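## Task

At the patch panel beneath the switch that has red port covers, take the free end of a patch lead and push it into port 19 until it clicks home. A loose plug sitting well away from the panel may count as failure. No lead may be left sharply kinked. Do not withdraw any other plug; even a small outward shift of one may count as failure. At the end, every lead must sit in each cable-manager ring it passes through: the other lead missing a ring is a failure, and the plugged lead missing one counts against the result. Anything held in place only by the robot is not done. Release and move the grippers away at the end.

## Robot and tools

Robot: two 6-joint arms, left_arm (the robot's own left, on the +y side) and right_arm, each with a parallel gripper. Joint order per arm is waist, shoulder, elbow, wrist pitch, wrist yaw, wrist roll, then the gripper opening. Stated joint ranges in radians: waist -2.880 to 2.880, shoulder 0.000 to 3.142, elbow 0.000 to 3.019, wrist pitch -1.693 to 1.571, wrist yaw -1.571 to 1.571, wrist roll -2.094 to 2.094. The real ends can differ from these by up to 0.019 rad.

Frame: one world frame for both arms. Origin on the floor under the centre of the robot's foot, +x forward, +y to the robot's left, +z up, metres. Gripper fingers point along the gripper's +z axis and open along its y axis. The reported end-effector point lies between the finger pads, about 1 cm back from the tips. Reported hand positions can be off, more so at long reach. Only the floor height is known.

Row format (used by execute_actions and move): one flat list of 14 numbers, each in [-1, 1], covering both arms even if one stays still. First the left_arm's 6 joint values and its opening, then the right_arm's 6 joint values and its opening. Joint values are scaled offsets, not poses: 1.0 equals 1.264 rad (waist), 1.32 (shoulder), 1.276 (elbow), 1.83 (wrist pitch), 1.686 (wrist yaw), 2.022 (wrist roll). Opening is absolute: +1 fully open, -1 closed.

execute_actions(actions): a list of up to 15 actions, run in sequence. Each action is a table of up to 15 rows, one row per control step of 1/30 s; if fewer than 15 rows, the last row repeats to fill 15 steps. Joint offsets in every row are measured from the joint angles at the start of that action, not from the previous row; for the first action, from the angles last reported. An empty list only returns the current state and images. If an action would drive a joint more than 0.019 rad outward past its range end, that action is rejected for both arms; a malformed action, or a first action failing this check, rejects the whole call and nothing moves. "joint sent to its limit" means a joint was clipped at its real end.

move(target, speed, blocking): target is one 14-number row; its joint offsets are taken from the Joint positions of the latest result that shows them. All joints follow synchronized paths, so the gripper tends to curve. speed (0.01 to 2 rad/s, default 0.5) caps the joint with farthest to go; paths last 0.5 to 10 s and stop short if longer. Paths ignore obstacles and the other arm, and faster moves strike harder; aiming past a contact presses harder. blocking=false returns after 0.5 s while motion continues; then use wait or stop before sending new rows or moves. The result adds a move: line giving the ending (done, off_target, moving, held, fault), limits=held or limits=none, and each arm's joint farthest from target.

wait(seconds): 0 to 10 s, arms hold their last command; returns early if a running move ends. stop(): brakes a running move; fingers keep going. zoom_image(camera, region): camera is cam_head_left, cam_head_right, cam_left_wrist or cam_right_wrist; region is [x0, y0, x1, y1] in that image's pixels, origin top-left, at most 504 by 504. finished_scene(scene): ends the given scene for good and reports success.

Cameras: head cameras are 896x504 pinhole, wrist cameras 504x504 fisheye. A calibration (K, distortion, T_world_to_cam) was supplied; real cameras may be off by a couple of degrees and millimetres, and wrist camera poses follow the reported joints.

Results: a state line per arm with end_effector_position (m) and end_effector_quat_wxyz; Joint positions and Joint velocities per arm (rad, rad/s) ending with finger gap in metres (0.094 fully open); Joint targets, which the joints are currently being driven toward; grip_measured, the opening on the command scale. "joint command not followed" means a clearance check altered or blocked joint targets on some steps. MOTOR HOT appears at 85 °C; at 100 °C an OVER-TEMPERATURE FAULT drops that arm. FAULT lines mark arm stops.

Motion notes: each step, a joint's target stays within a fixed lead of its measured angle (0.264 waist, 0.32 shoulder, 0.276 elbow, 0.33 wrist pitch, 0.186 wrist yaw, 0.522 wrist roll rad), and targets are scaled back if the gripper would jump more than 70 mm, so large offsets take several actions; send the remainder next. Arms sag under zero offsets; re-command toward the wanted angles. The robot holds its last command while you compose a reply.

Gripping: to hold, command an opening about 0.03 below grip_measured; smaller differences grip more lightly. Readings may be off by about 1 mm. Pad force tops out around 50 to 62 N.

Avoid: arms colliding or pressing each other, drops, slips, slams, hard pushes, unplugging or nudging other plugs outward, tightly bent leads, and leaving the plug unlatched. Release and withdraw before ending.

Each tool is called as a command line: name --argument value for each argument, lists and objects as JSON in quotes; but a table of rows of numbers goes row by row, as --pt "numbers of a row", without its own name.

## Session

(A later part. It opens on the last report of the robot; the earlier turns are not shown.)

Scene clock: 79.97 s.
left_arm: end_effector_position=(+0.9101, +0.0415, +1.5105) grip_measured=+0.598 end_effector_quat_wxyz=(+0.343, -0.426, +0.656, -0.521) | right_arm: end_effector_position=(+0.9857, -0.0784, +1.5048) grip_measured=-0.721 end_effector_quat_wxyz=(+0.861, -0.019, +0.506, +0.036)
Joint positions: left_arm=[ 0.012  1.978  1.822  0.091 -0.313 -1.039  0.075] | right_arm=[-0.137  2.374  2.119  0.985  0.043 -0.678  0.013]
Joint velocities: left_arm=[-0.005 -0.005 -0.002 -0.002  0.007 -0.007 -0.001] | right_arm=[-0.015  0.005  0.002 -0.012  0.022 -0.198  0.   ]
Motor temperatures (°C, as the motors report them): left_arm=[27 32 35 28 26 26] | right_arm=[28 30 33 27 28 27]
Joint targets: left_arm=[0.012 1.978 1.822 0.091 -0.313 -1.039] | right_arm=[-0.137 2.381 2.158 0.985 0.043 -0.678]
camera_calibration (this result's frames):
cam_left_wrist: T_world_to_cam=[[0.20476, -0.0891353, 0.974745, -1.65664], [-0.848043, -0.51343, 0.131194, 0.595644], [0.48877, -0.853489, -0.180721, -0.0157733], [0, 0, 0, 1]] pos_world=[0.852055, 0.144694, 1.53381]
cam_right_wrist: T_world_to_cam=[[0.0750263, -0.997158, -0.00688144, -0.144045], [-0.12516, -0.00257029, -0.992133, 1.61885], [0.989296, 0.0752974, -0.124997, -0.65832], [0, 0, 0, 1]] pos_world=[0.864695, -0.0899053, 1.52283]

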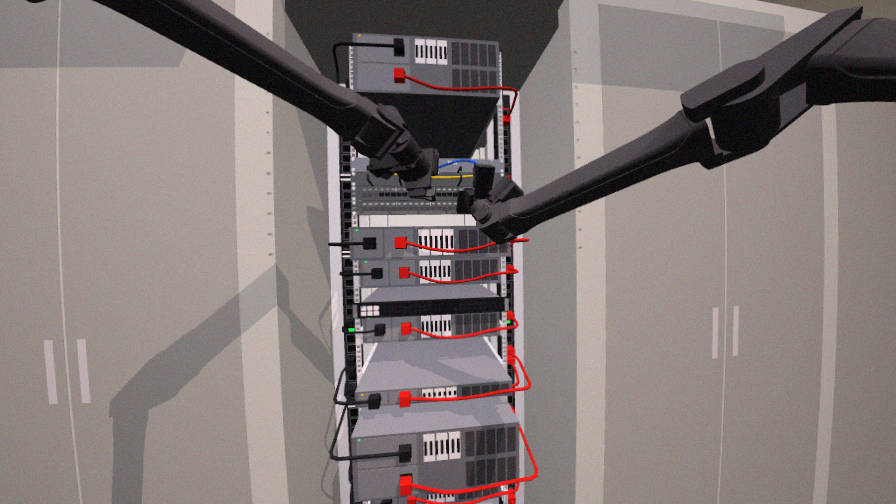

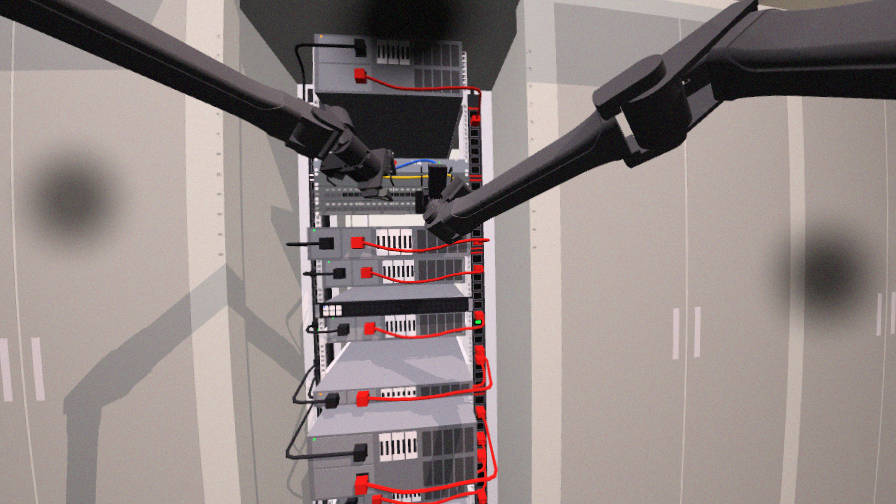

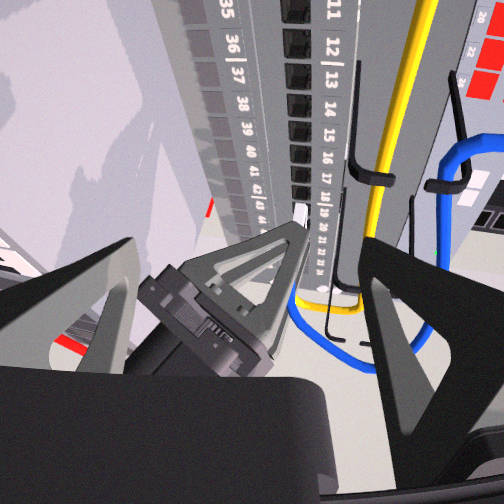

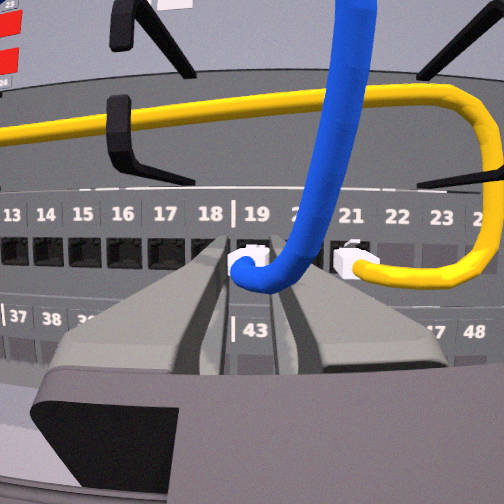

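execute_actions --actions '[[[0,0.01,0.044,0.01,0,0,0.6, 0,0.005,0.03,0,0,0,-0.5]]]'

move --target '[0,0,0,0,0,0,0.6, 0.025,0.051,0.072,0.031,0.040,-0.035,-0.5]' --speed 0.08

Scene clock: 83.00 s.
left_arm: end_effector_position=(+0.9101, +0.0415, +1.5105) grip_measured=+0.598 end_effector_quat_wxyz=(+0.343, -0.426, +0.656, -0.521) | right_arm: end_effector_position=(+0.9857, -0.0784, +1.5047) grip_measured=-0.502 end_effector_quat_wxyz=(+0.861, -0.019, +0.506, +0.036)
Joint positions: left_arm=[ 0.012  1.978  1.822  0.091 -0.313 -1.039  0.075] | right_arm=[-0.137  2.374  2.119  0.985  0.044 -0.678  0.023]
Joint velocities: left_arm=[-0.015 -0.005  0.007 -0.002 -0.007 -0.081 -0.   ] | right_arm=[-0.024  0.005  0.012  0.002  0.007  0.037  0.001]
Motor temperatures (°C, as the motors report them): left_arm=[27 32 34 28 26 26] | right_arm=[28 31 33 27 28 27]
Joint targets: left_arm=[0.012 1.991 1.878 0.109 -0.313 -1.039] | right_arm=[-0.137 2.381 2.158 0.985 0.043 -0.678]
camera_calibration (this result's frames):
cam_left_wrist: T_world_to_cam=[[0.20476, -0.0891353, 0.974745, -1.65664], [-0.848043, -0.51343, 0.131194, 0.595644], [0.48877, -0.853489, -0.180721, -0.0157733], [0, 0, 0, 1]] pos_world=[0.852055, 0.144694, 1.53381]
cam_right_wrist: T_world_to_cam=[[0.0747664, -0.997176, -0.00702454, -0.143626], [-0.12541, -0.00241417, -0.992102, 1.61903], [0.989284, 0.0750568, -0.125236, -0.657993], [0, 0, 0, 1]] pos_world=[0.864721, -0.0899254, 1.52283]

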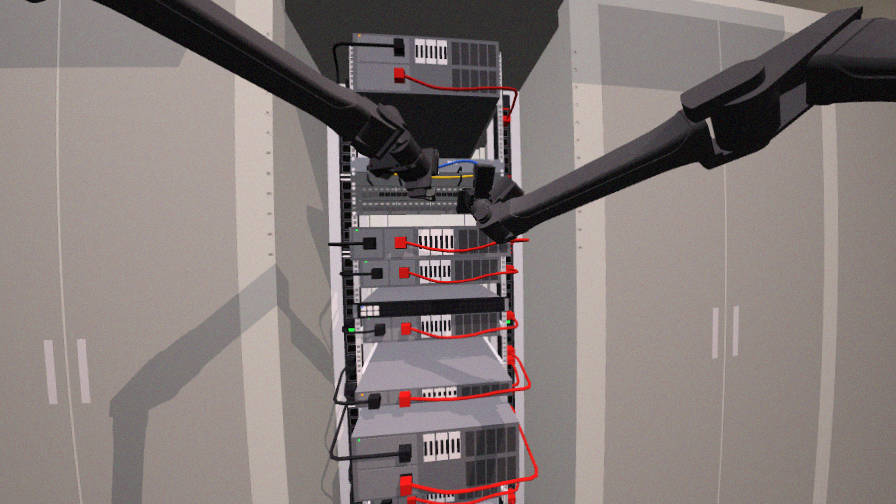

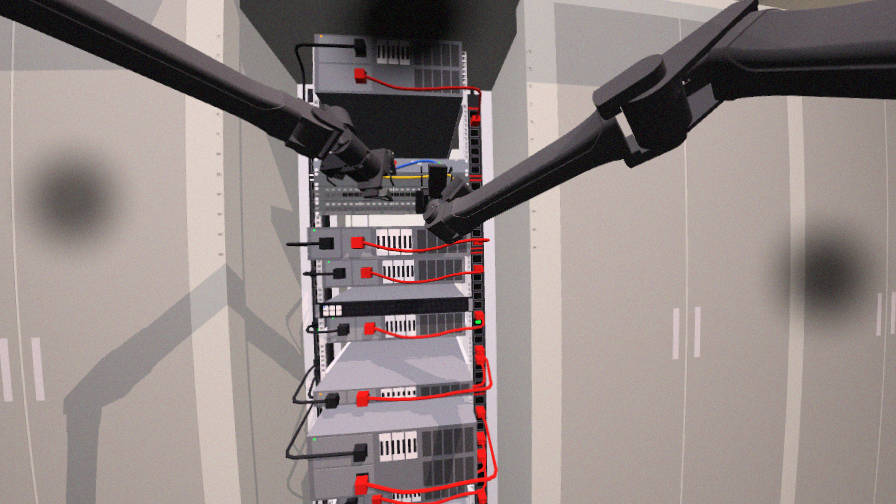

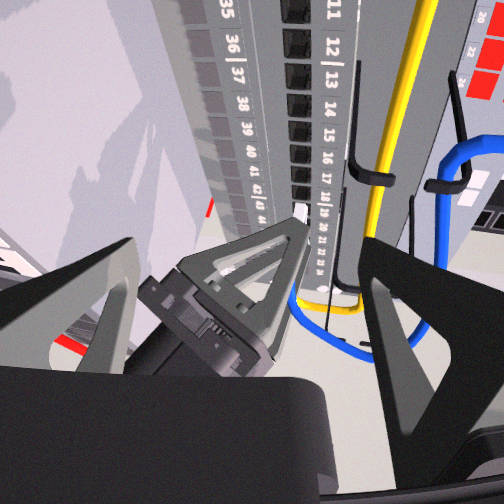

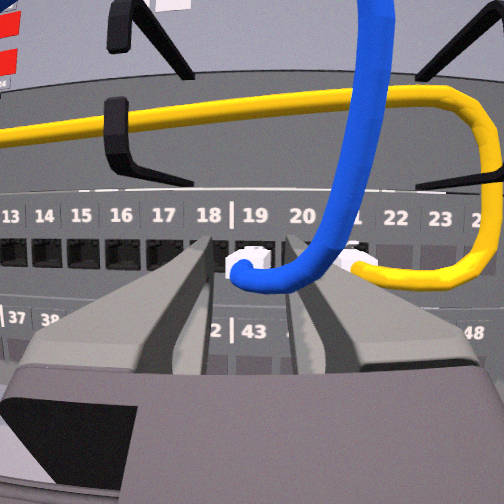

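Scene clock: 84.57 s.
left_arm: end_effector_position=(+0.9101, +0.0415, +1.5105) grip_measured=+0.598 end_effector_quat_wxyz=(+0.343, -0.426, +0.656, -0.521) | right_arm: end_effector_position=(+0.9878, -0.0827, +1.5041) grip_measured=-0.501 end_effector_quat_wxyz=(+0.862, +0.002, +0.508, -0.003)
Joint positions: left_arm=[ 0.012  1.978  1.822  0.091 -0.313 -1.039  0.075] | right_arm=[-0.129  2.408  2.166  1.021  0.109 -0.732  0.023]
Joint velocities: left_arm=[ 0.005 -0.005  0.002  0.012 -0.081 -0.095 -0.001] | right_arm=[-0.015 -0.015  0.002  0.012 -0.022 -0.022 -0.001]
Motor temperatures (°C, as the motors report them): left_arm=[28 32 34 28 26 26] | right_arm=[28 31 33 27 28 27]
Joint targets: left_arm=[0.012 1.978 1.822 0.091 -0.313 -1.039] | right_arm=[-0.105 2.441 2.212 1.042 0.111 -0.749]
move: off_target (right_arm); limits=none; left_arm: farthest joint: the waist, 0.000 radians from its target (0.000 radians at the start); right_arm: farthest joint: the elbow, 0.044 radians from its target (0.091 radians at the start)
camera_calibration (this result's frames):
cam_left_wrist: T_world_to_cam=[[0.20476, -0.0891353, 0.974745, -1.65664], [-0.848043, -0.51343, 0.131194, 0.595644], [0.48877, -0.853489, -0.180721, -0.0157733], [0, 0, 0, 1]] pos_world=[0.852055, 0.144694, 1.53381]
cam_right_wrist: T_world_to_cam=[[-0.0142123, -0.999888, -0.00476558, -0.0637963], [-0.127157, 0.00653472, -0.991861, 1.62078], [0.991781, -0.0134907, -0.127235, -0.666569], [0, 0, 0, 1]] pos_world=[0.866276, -0.0833729, 1.52247]

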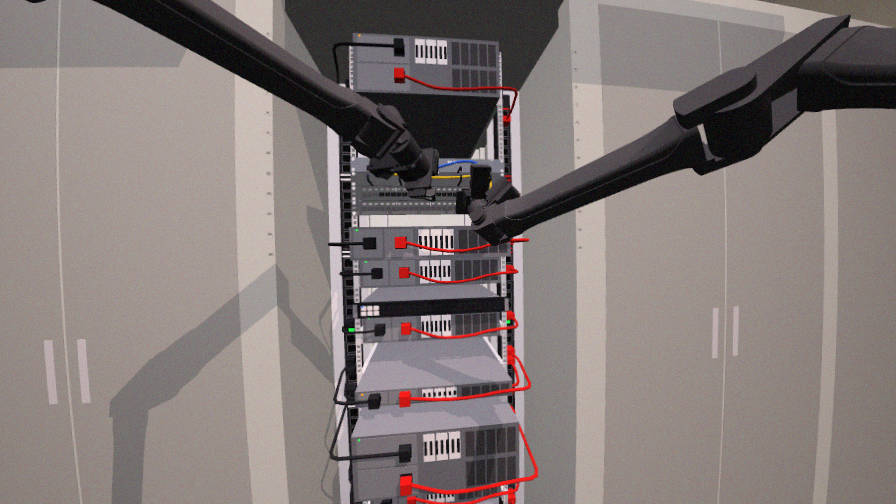

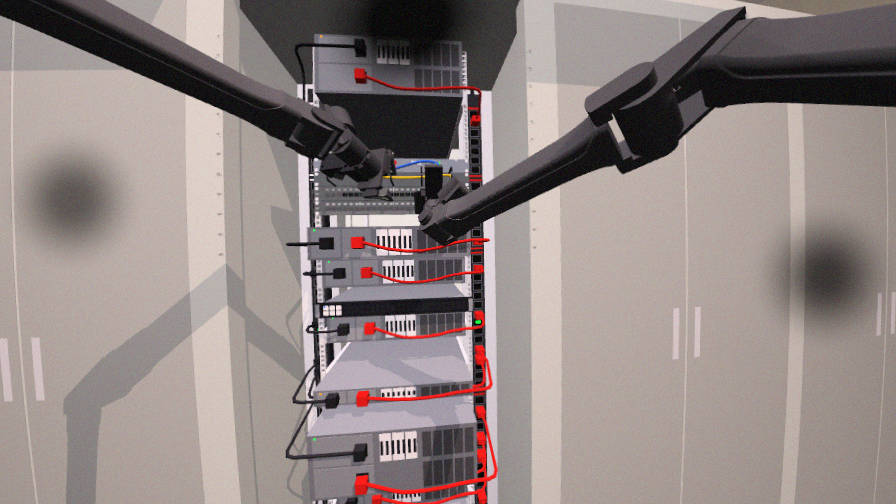

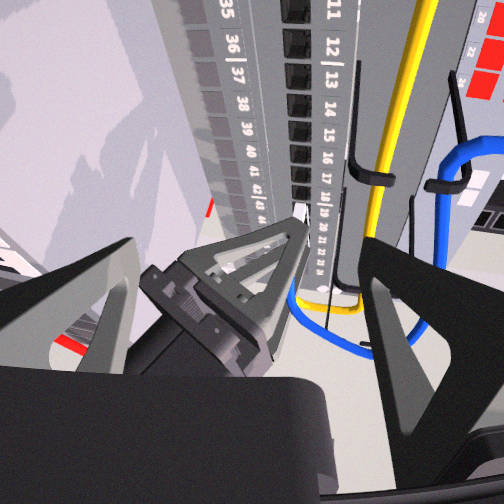

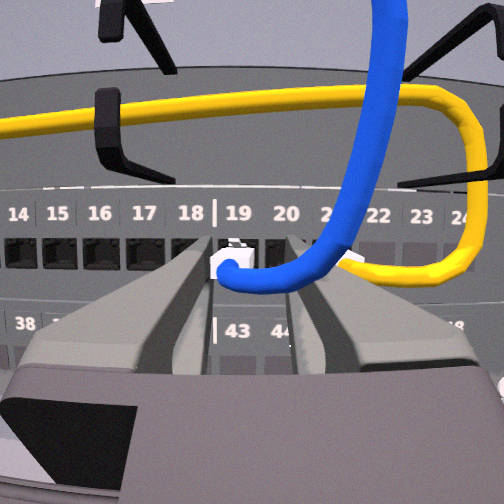

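execute_actions --actions '[[[0,0.01,0.044,0.01,0,0,0.6, 0.0245,0.028,0.035,0.011,0.001,-0.008,-0.5]]]'

zoom_image --camera "cam_right_wrist" --region '[150, 170, 390, 310]'

Scene clock: 85.47 s.
left_arm: end_effector_position=(+0.9101, +0.0415, +1.5105) grip_measured=+0.598 end_effector_quat_wxyz=(+0.343, -0.426, +0.656, -0.521) | right_arm: end_effector_position=(+0.9865, -0.0803, +1.5053) grip_measured=-0.501 end_effector_quat_wxyz=(+0.862, +0.002, +0.507, -0.002)
Joint positions: left_arm=[ 0.012  1.978  1.822  0.091 -0.313 -1.039  0.075] | right_arm=[-0.125  2.409  2.166  1.022  0.11  -0.732  0.023]
Joint velocities: left_arm=[-0.015 -0.005 -0.012  0.017 -0.051  0.022 -0.   ] | right_arm=[ 0.005 -0.015 -0.017  0.012 -0.022 -0.037 -0.001]
Motor temperatures (°C, as the motors report them): left_arm=[28 32 34 28 26 26] | right_arm=[28 31 33 27 28 27]
Joint targets: left_arm=[0.012 1.991 1.878 0.109 -0.313 -1.039] | right_arm=[-0.098 2.445 2.211 1.041 0.110 -0.748]
camera_calibration (this result's frames):
cam_left_wrist: T_world_to_cam=[[0.20476, -0.0891353, 0.974745, -1.65664], [-0.848043, -0.51343, 0.131194, 0.595644], [0.48877, -0.853489, -0.180721, -0.0157733], [0, 0, 0, 1]] pos_world=[0.852055, 0.144694, 1.53381]
cam_right_wrist: T_world_to_cam=[[-0.0121841, -0.999908, -0.00600407, -0.0615285], [-0.12596, 0.00749148, -0.992007, 1.62085], [0.99196, -0.0113305, -0.12604, -0.6669], [0, 0, 0, 1]] pos_world=[0.864951, -0.0812217, 1.52347]

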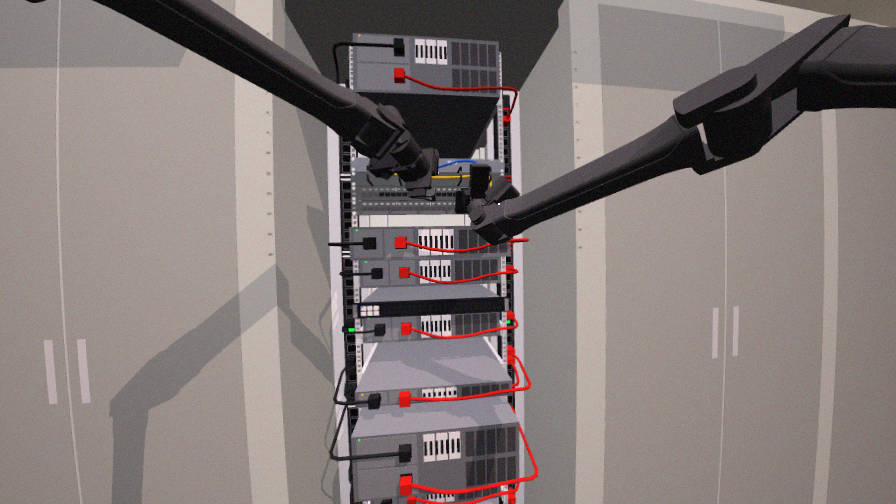

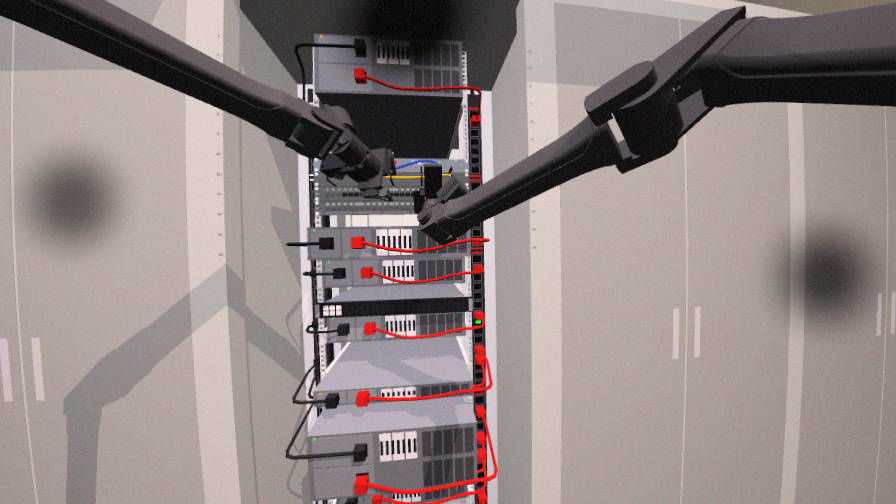

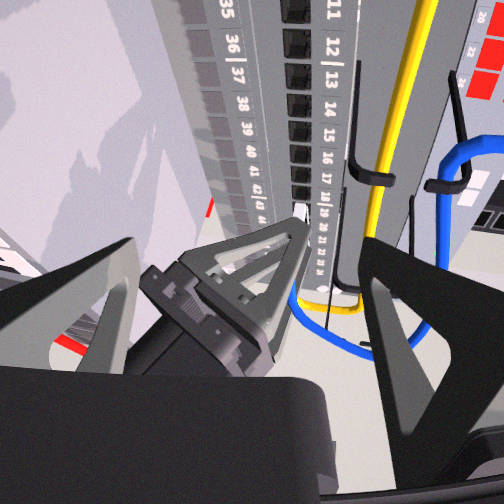

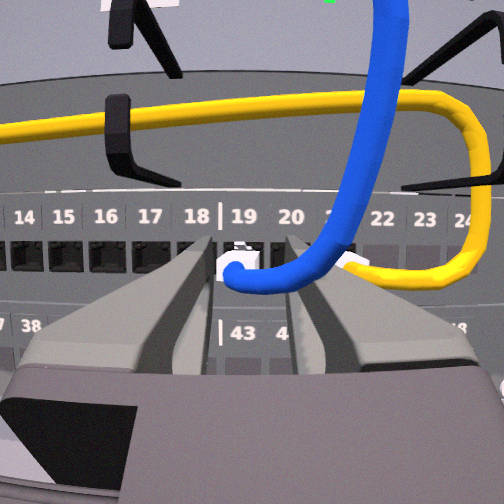

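Region (150, 170, 390, 310) of cam_right_wrist's 504x504 image, scaled by 2.100, with more detail than that image has; it fills the top 294 rows of this view, and the rest is white.

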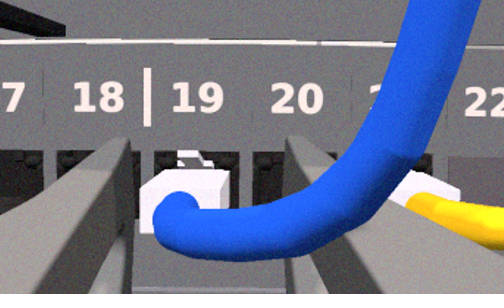

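execute_actions --actions '[[[0,0.01,0.044,0.01,0,0,0.6, 0.0245,0.031,0.035,0.010,0.0,-0.008,-0.5]]]'

zoom_image --camera "cam_right_wrist" --region '[150, 170, 390, 310]'

Scene clock: 86.27 s.
left_arm: end_effector_position=(+0.9101, +0.0415, +1.5105) grip_measured=+0.598 end_effector_quat_wxyz=(+0.343, -0.426, +0.656, -0.521) | right_arm: end_effector_position=(+0.9863, -0.0788, +1.5044) grip_measured=-0.501 end_effector_quat_wxyz=(+0.862, +0.002, +0.507, -0.002)
Joint positions: left_arm=[ 0.012  1.978  1.822  0.091 -0.313 -1.039  0.075] | right_arm=[-0.125  2.412  2.169  1.022  0.11  -0.732  0.023]
Joint velocities: left_arm=[-0.005 -0.015 -0.012 -0.012 -0.007 -0.007  0.   ] | right_arm=[ 0.005 -0.005 -0.022 -0.002 -0.007 -0.037  0.   ]
Motor temperatures (°C, as the motors report them): left_arm=[28 32 34 28 26 26] | right_arm=[28 31 33 27 28 27]
Joint targets: left_arm=[0.012 1.991 1.878 0.109 -0.313 -1.039] | right_arm=[-0.094 2.450 2.211 1.040 0.110 -0.749]
camera_calibration (this result's frames):
cam_left_wrist: T_world_to_cam=[[0.20476, -0.0891353, 0.974745, -1.65664], [-0.848043, -0.51343, 0.131194, 0.595644], [0.48877, -0.853489, -0.180721, -0.0157733], [0, 0, 0, 1]] pos_world=[0.852055, 0.144694, 1.53381]
cam_right_wrist: T_world_to_cam=[[-0.0111365, -0.99992, -0.00593378, -0.061211], [-0.126209, 0.00729229, -0.991977, 1.62013], [0.991941, -0.0102983, -0.12628, -0.666378], [0, 0, 0, 1]] pos_world=[0.864801, -0.0798831, 1.52262]

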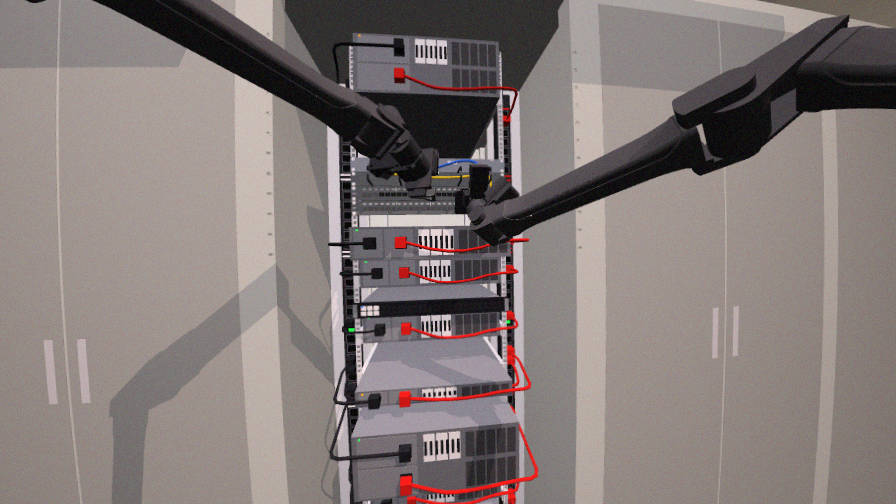

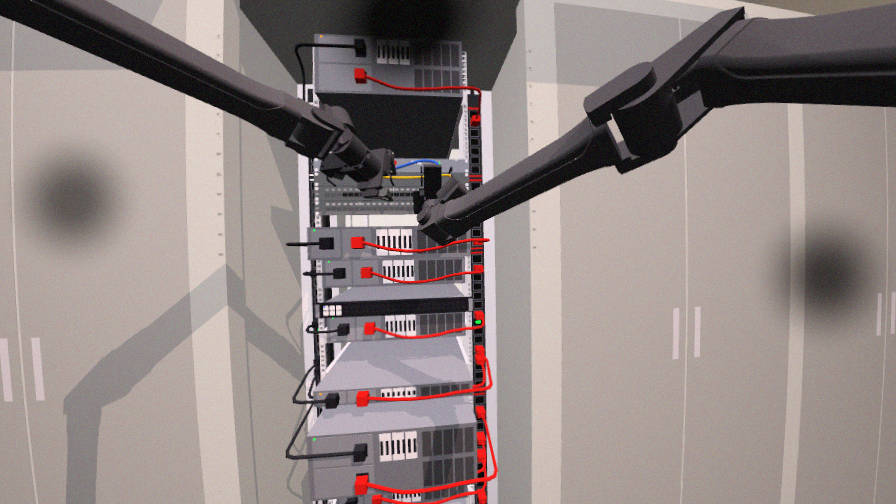

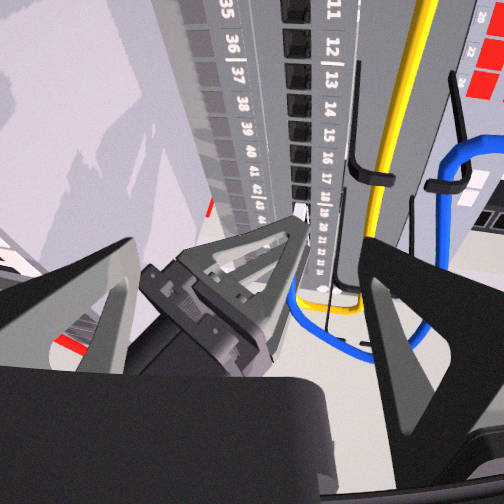

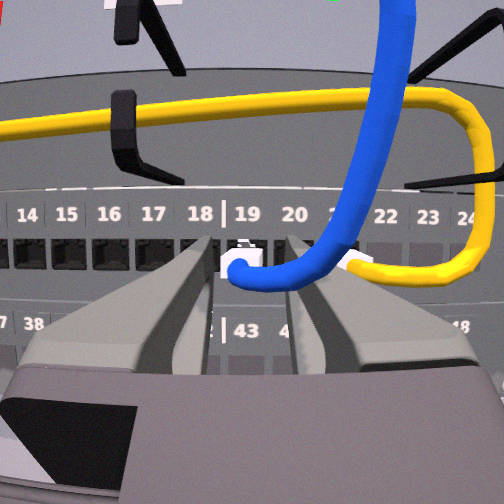

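Region (150, 170, 390, 310) of cam_right_wrist's 504x504 image, scaled by 2.100, with more detail than that image has; it fills the top 294 rows of this view, and the rest is white.

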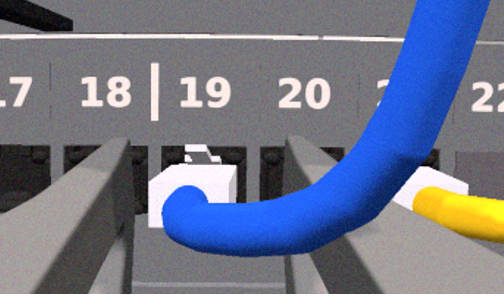

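execute_actions --actions '[[[0,0.01,0.044,0.01,0,0,0.6, 0.012,0.02,0.032,0.005,0.0,0,-0.81]]]'

zoom_image --camera "cam_right_wrist" --region '[150, 170, 390, 310]'

zoom_image --camera "cam_left_wrist" --region '[220, 170, 400, 350]'

Scene clock: 87.10 s.
left_arm: end_effector_position=(+0.9101, +0.0415, +1.5105) grip_measured=+0.598 end_effector_quat_wxyz=(+0.343, -0.426, +0.656, -0.521) | right_arm: end_effector_position=(+0.9858, -0.0777, +1.5047) grip_measured=-0.781 end_effector_quat_wxyz=(+0.862, +0.002, +0.507, -0.001)
Joint positions: left_arm=[ 0.012  1.978  1.822  0.091 -0.313 -1.039  0.075] | right_arm=[-0.124  2.412  2.169  1.022  0.109 -0.732  0.01 ]
Joint velocities: left_arm=[-0.015 -0.015 -0.007 -0.007 -0.037  0.11   0.001] | right_arm=[-0.015  0.005 -0.007 -0.012  0.022 -0.081  0.   ]
Motor temperatures (°C, as the motors report them): left_arm=[28 32 34 28 26 26] | right_arm=[28 31 33 27 28 27]
Joint targets: left_arm=[0.012 1.991 1.878 0.109 -0.313 -1.039] | right_arm=[-0.110 2.439 2.209 1.031 0.110 -0.732]
camera_calibration (this result's frames):
cam_left_wrist: T_world_to_cam=[[0.20476, -0.0891353, 0.974745, -1.65664], [-0.848043, -0.51343, 0.131194, 0.595644], [0.48877, -0.853489, -0.180721, -0.0157733], [0, 0, 0, 1]] pos_world=[0.852055, 0.144694, 1.53381]
cam_right_wrist: T_world_to_cam=[[-0.00946758, -0.999938, -0.00587814, -0.0618813], [-0.125516, 0.00702027, -0.992067, 1.61982], [0.992046, -0.00865467, -0.125575, -0.666901], [0, 0, 0, 1]] pos_world=[0.864324, -0.0790208, 1.52286]

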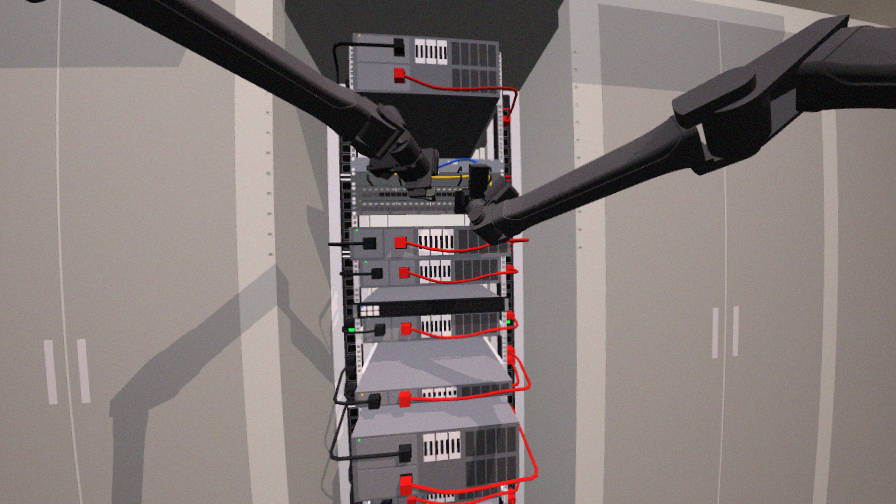

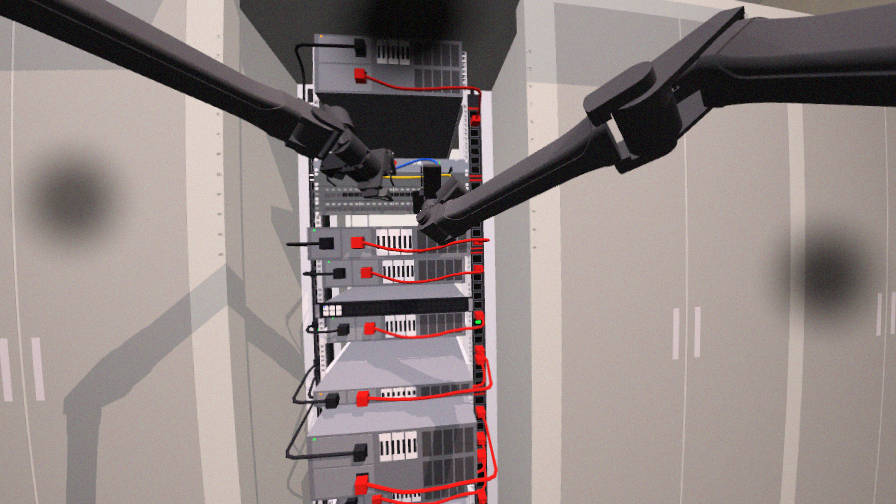

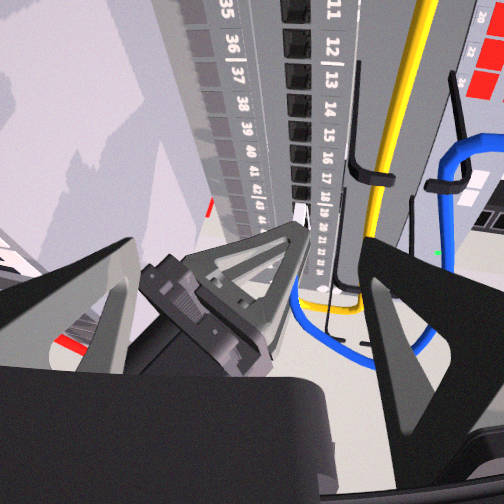

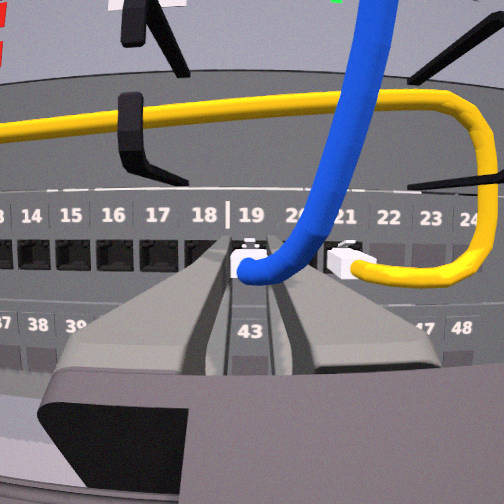

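Region (150, 170, 390, 310) of cam_right_wrist's 504x504 image, scaled by 2.100, with more detail than that image has; it fills the top 294 rows of this view, and the rest is white.

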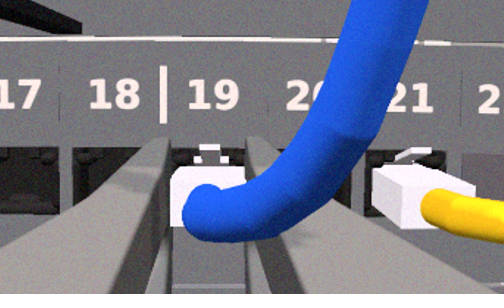

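Region (220, 170, 400, 350) of cam_left_wrist's 504x504 image, scaled by 2.800, with more detail than that image has.

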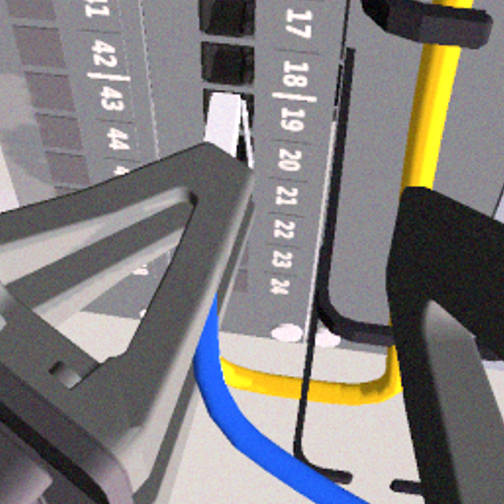

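move --target '[0,0.01,0.044,0.01,0,0,0.6, -0.014,0.037,0.059,-0.0185,0,0,-0.81]' --speed 0.06

zoom_image --camera "cam_right_wrist" --region '[150, 170, 390, 310]'

zoom_image --camera "cam_left_wrist" --region '[220, 170, 400, 350]'

Scene clock: 89.23 s.
left_arm: end_effector_position=(+0.9101, +0.0415, +1.5105) grip_measured=+0.598 end_effector_quat_wxyz=(+0.343, -0.426, +0.656, -0.521) | right_arm: end_effector_position=(+0.9878, -0.0773, +1.5049) grip_measured=-0.781 end_effector_quat_wxyz=(+0.863, +0.004, +0.506, -0.002)
Joint positions: left_arm=[ 0.012  1.978  1.822  0.091 -0.313 -1.039  0.075] | right_arm=[-0.124  2.423  2.187  1.019  0.111 -0.732  0.01 ]
Joint velocities: left_arm=[-0.005 -0.015 -0.002  0.012 -0.037 -0.022  0.   ] | right_arm=[-0.015 -0.024  0.002 -0.017  0.007 -0.007  0.001]
Motor temperatures (°C, as the motors report them): left_arm=[28 32 35 28 26 26] | right_arm=[28 31 33 27 28 27]
Joint targets: left_arm=[0.012 1.991 1.878 0.109 -0.313 -1.039] | right_arm=[-0.141 2.461 2.244 0.988 0.109 -0.732]
move: off_target (left_arm, right_arm); limits=none; left_arm: farthest joint: the elbow, 0.056 radians from its target (0.056 radians at the start); right_arm: farthest joint: the elbow, 0.057 radians from its target (0.076 radians at the start)
camera_calibration (this result's frames):
cam_left_wrist: T_world_to_cam=[[0.20476, -0.0891353, 0.974745, -1.65664], [-0.848043, -0.51343, 0.131194, 0.595644], [0.48877, -0.853489, -0.180721, -0.0157733], [0, 0, 0, 1]] pos_world=[0.852055, 0.144694, 1.53381]
cam_right_wrist: T_world_to_cam=[[-0.0135575, -0.999869, -0.00880187, -0.0529277], [-0.12336, 0.010408, -0.992307, 1.6187], [0.992269, -0.0123675, -0.123485, -0.672503], [0, 0, 0, 1]] pos_world=[0.866269, -0.0780853, 1.52274]

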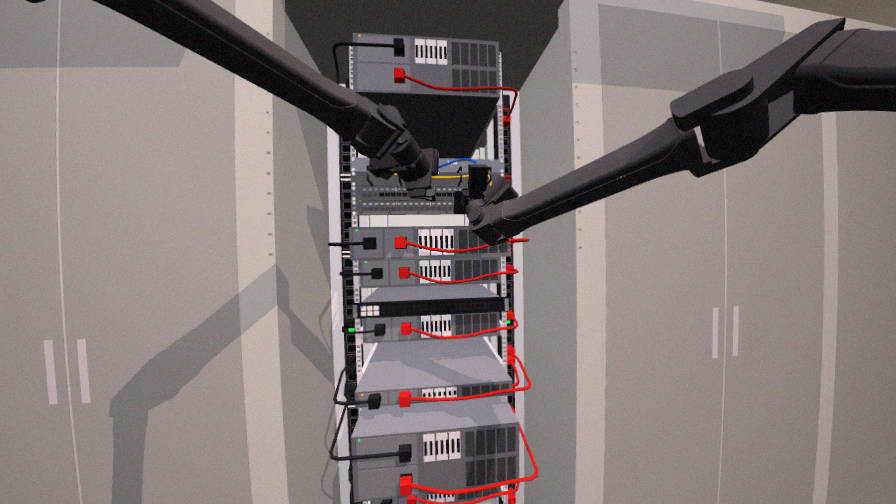

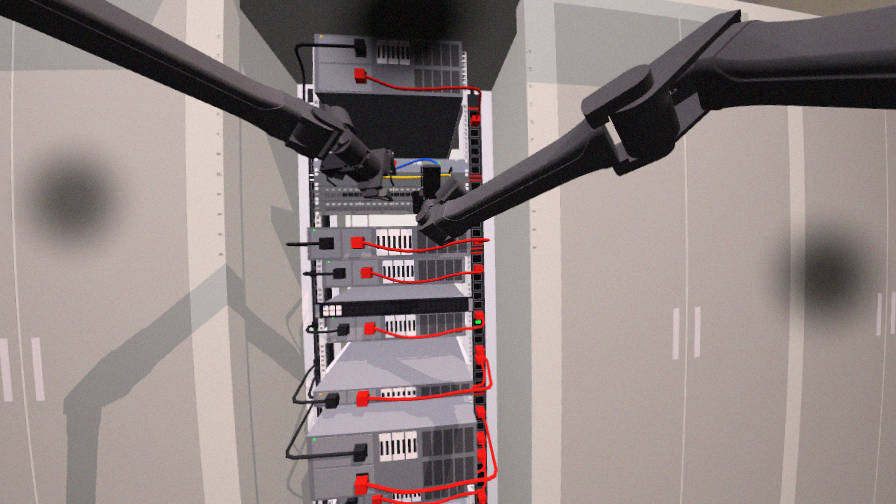

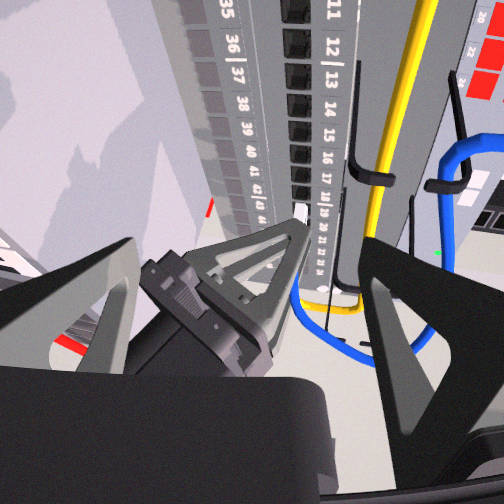

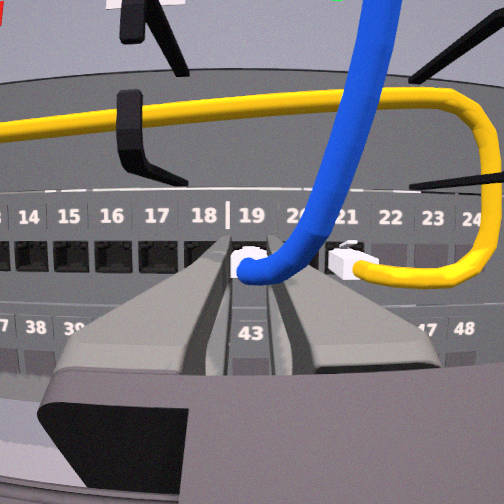

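Region (150, 170, 390, 310) of cam_right_wrist's 504x504 image, scaled by 2.100, with more detail than that image has; it fills the top 294 rows of this view, and the rest is white.

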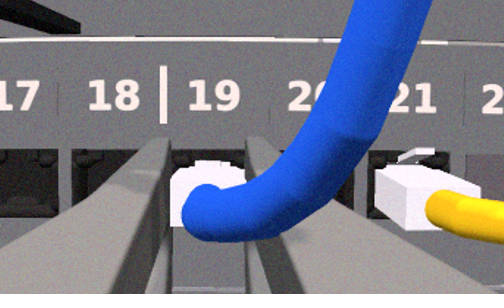

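Region (220, 170, 400, 350) of cam_left_wrist's 504x504 image, scaled by 2.800, with more detail than that image has.

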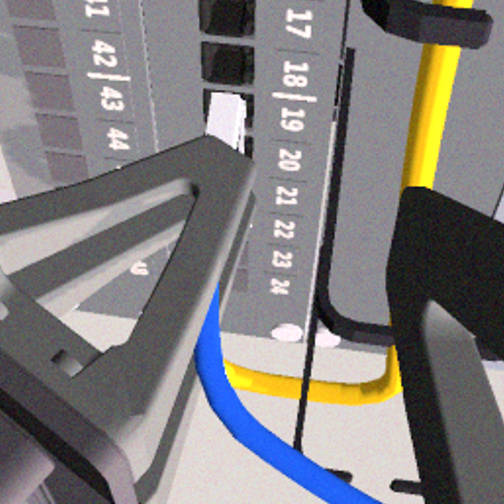

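execute_actions --actions '[[[0,0.01,0.044,0.01,0,0,0.6, -0.034,0.036,0.058,-0.032,0.008,0,-0.81]],[[0,0,0,0,0,0,0.6, -0.034,0.036,0.058,-0.032,0.008,0,-0.81]]]'

zoom_image --camera "cam_right_wrist" --region '[150, 170, 390, 310]'

zoom_image --camera "cam_left_wrist" --region '[220, 170, 400, 350]'

Scene clock: 94.23 s.
left_arm: end_effector_position=(+0.9101, +0.0415, +1.5105) grip_measured=+0.598 end_effector_quat_wxyz=(+0.343, -0.426, +0.656, -0.521) | right_arm: end_effector_position=(+0.9916, -0.0783, +1.5034) grip_measured=-0.781 end_effector_quat_wxyz=(+0.862, +0.009, +0.508, -0.005)
Joint positions: left_arm=[ 0.012  1.978  1.822  0.091 -0.313 -1.039  0.075] | right_arm=[-0.125  2.437  2.213  1.012  0.121 -0.732  0.01 ]
Joint velocities: left_arm=[-0.005 -0.005  0.012 -0.002 -0.051 -0.022 -0.   ] | right_arm=[ 0.005 -0.005  0.012 -0.012  0.022  0.022 -0.001]
Motor temperatures (°C, as the motors report them): left_arm=[28 32 35 28 26 26] | right_arm=[28 31 33 27 28 27]
Joint targets: left_arm=[0.012 1.978 1.822 0.091 -0.313 -1.039] | right_arm=[-0.168 2.478 2.276 0.953 0.131 -0.732]
camera_calibration (this result's frames):
cam_left_wrist: T_world_to_cam=[[0.20476, -0.0891353, 0.974745, -1.65664], [-0.848043, -0.51343, 0.131194, 0.595644], [0.48877, -0.853489, -0.180721, -0.0157733], [0, 0, 0, 1]] pos_world=[0.852055, 0.144694, 1.53381]
cam_right_wrist: T_world_to_cam=[[-0.0241554, -0.999609, -0.0141013, -0.0354483], [-0.127047, 0.0170605, -0.99175, 1.62106], [0.991603, -0.0221646, -0.127409, -0.670659], [0, 0, 0, 1]] pos_world=[0.870121, -0.0779554, 1.52174]

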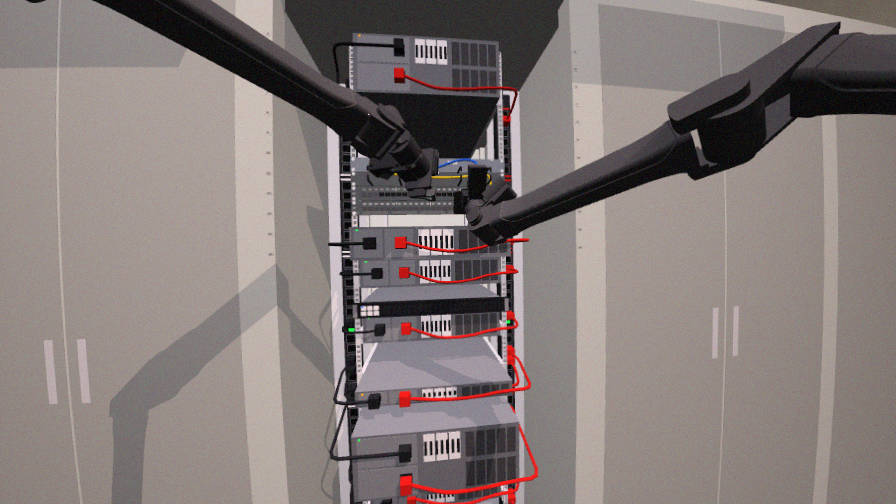

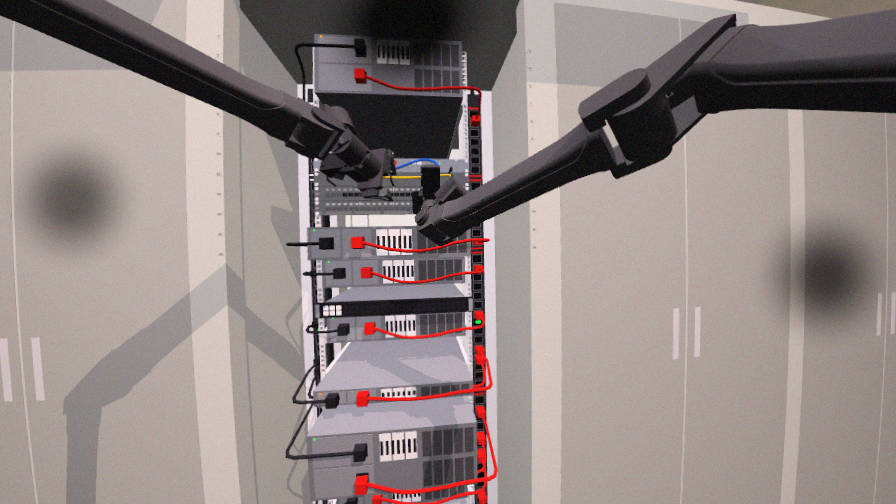

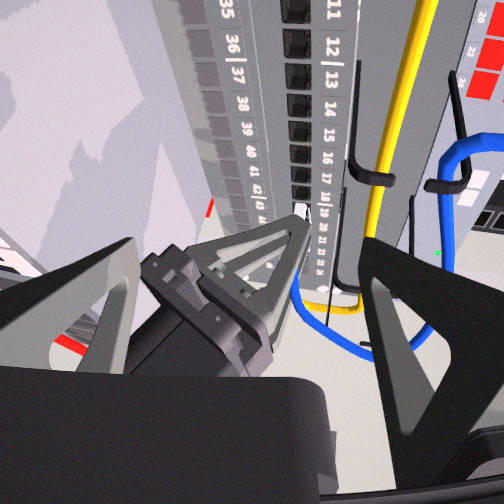

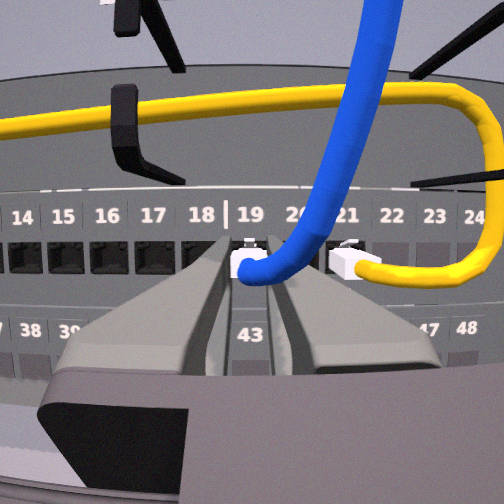

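Region (150, 170, 390, 310) of cam_right_wrist's 504x504 image, scaled by 2.100, with more detail than that image has; it fills the top 294 rows of this view, and the rest is white.

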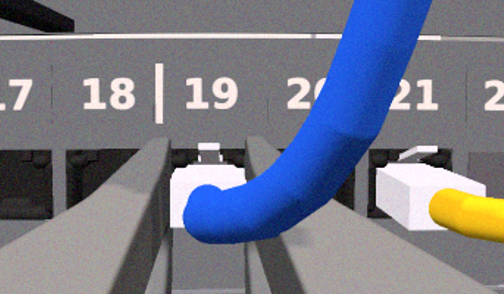

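Region (220, 170, 400, 350) of cam_left_wrist's 504x504 image, scaled by 2.800, with more detail than that image has.

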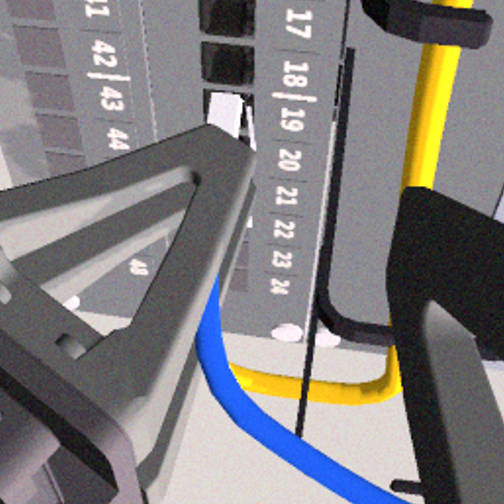

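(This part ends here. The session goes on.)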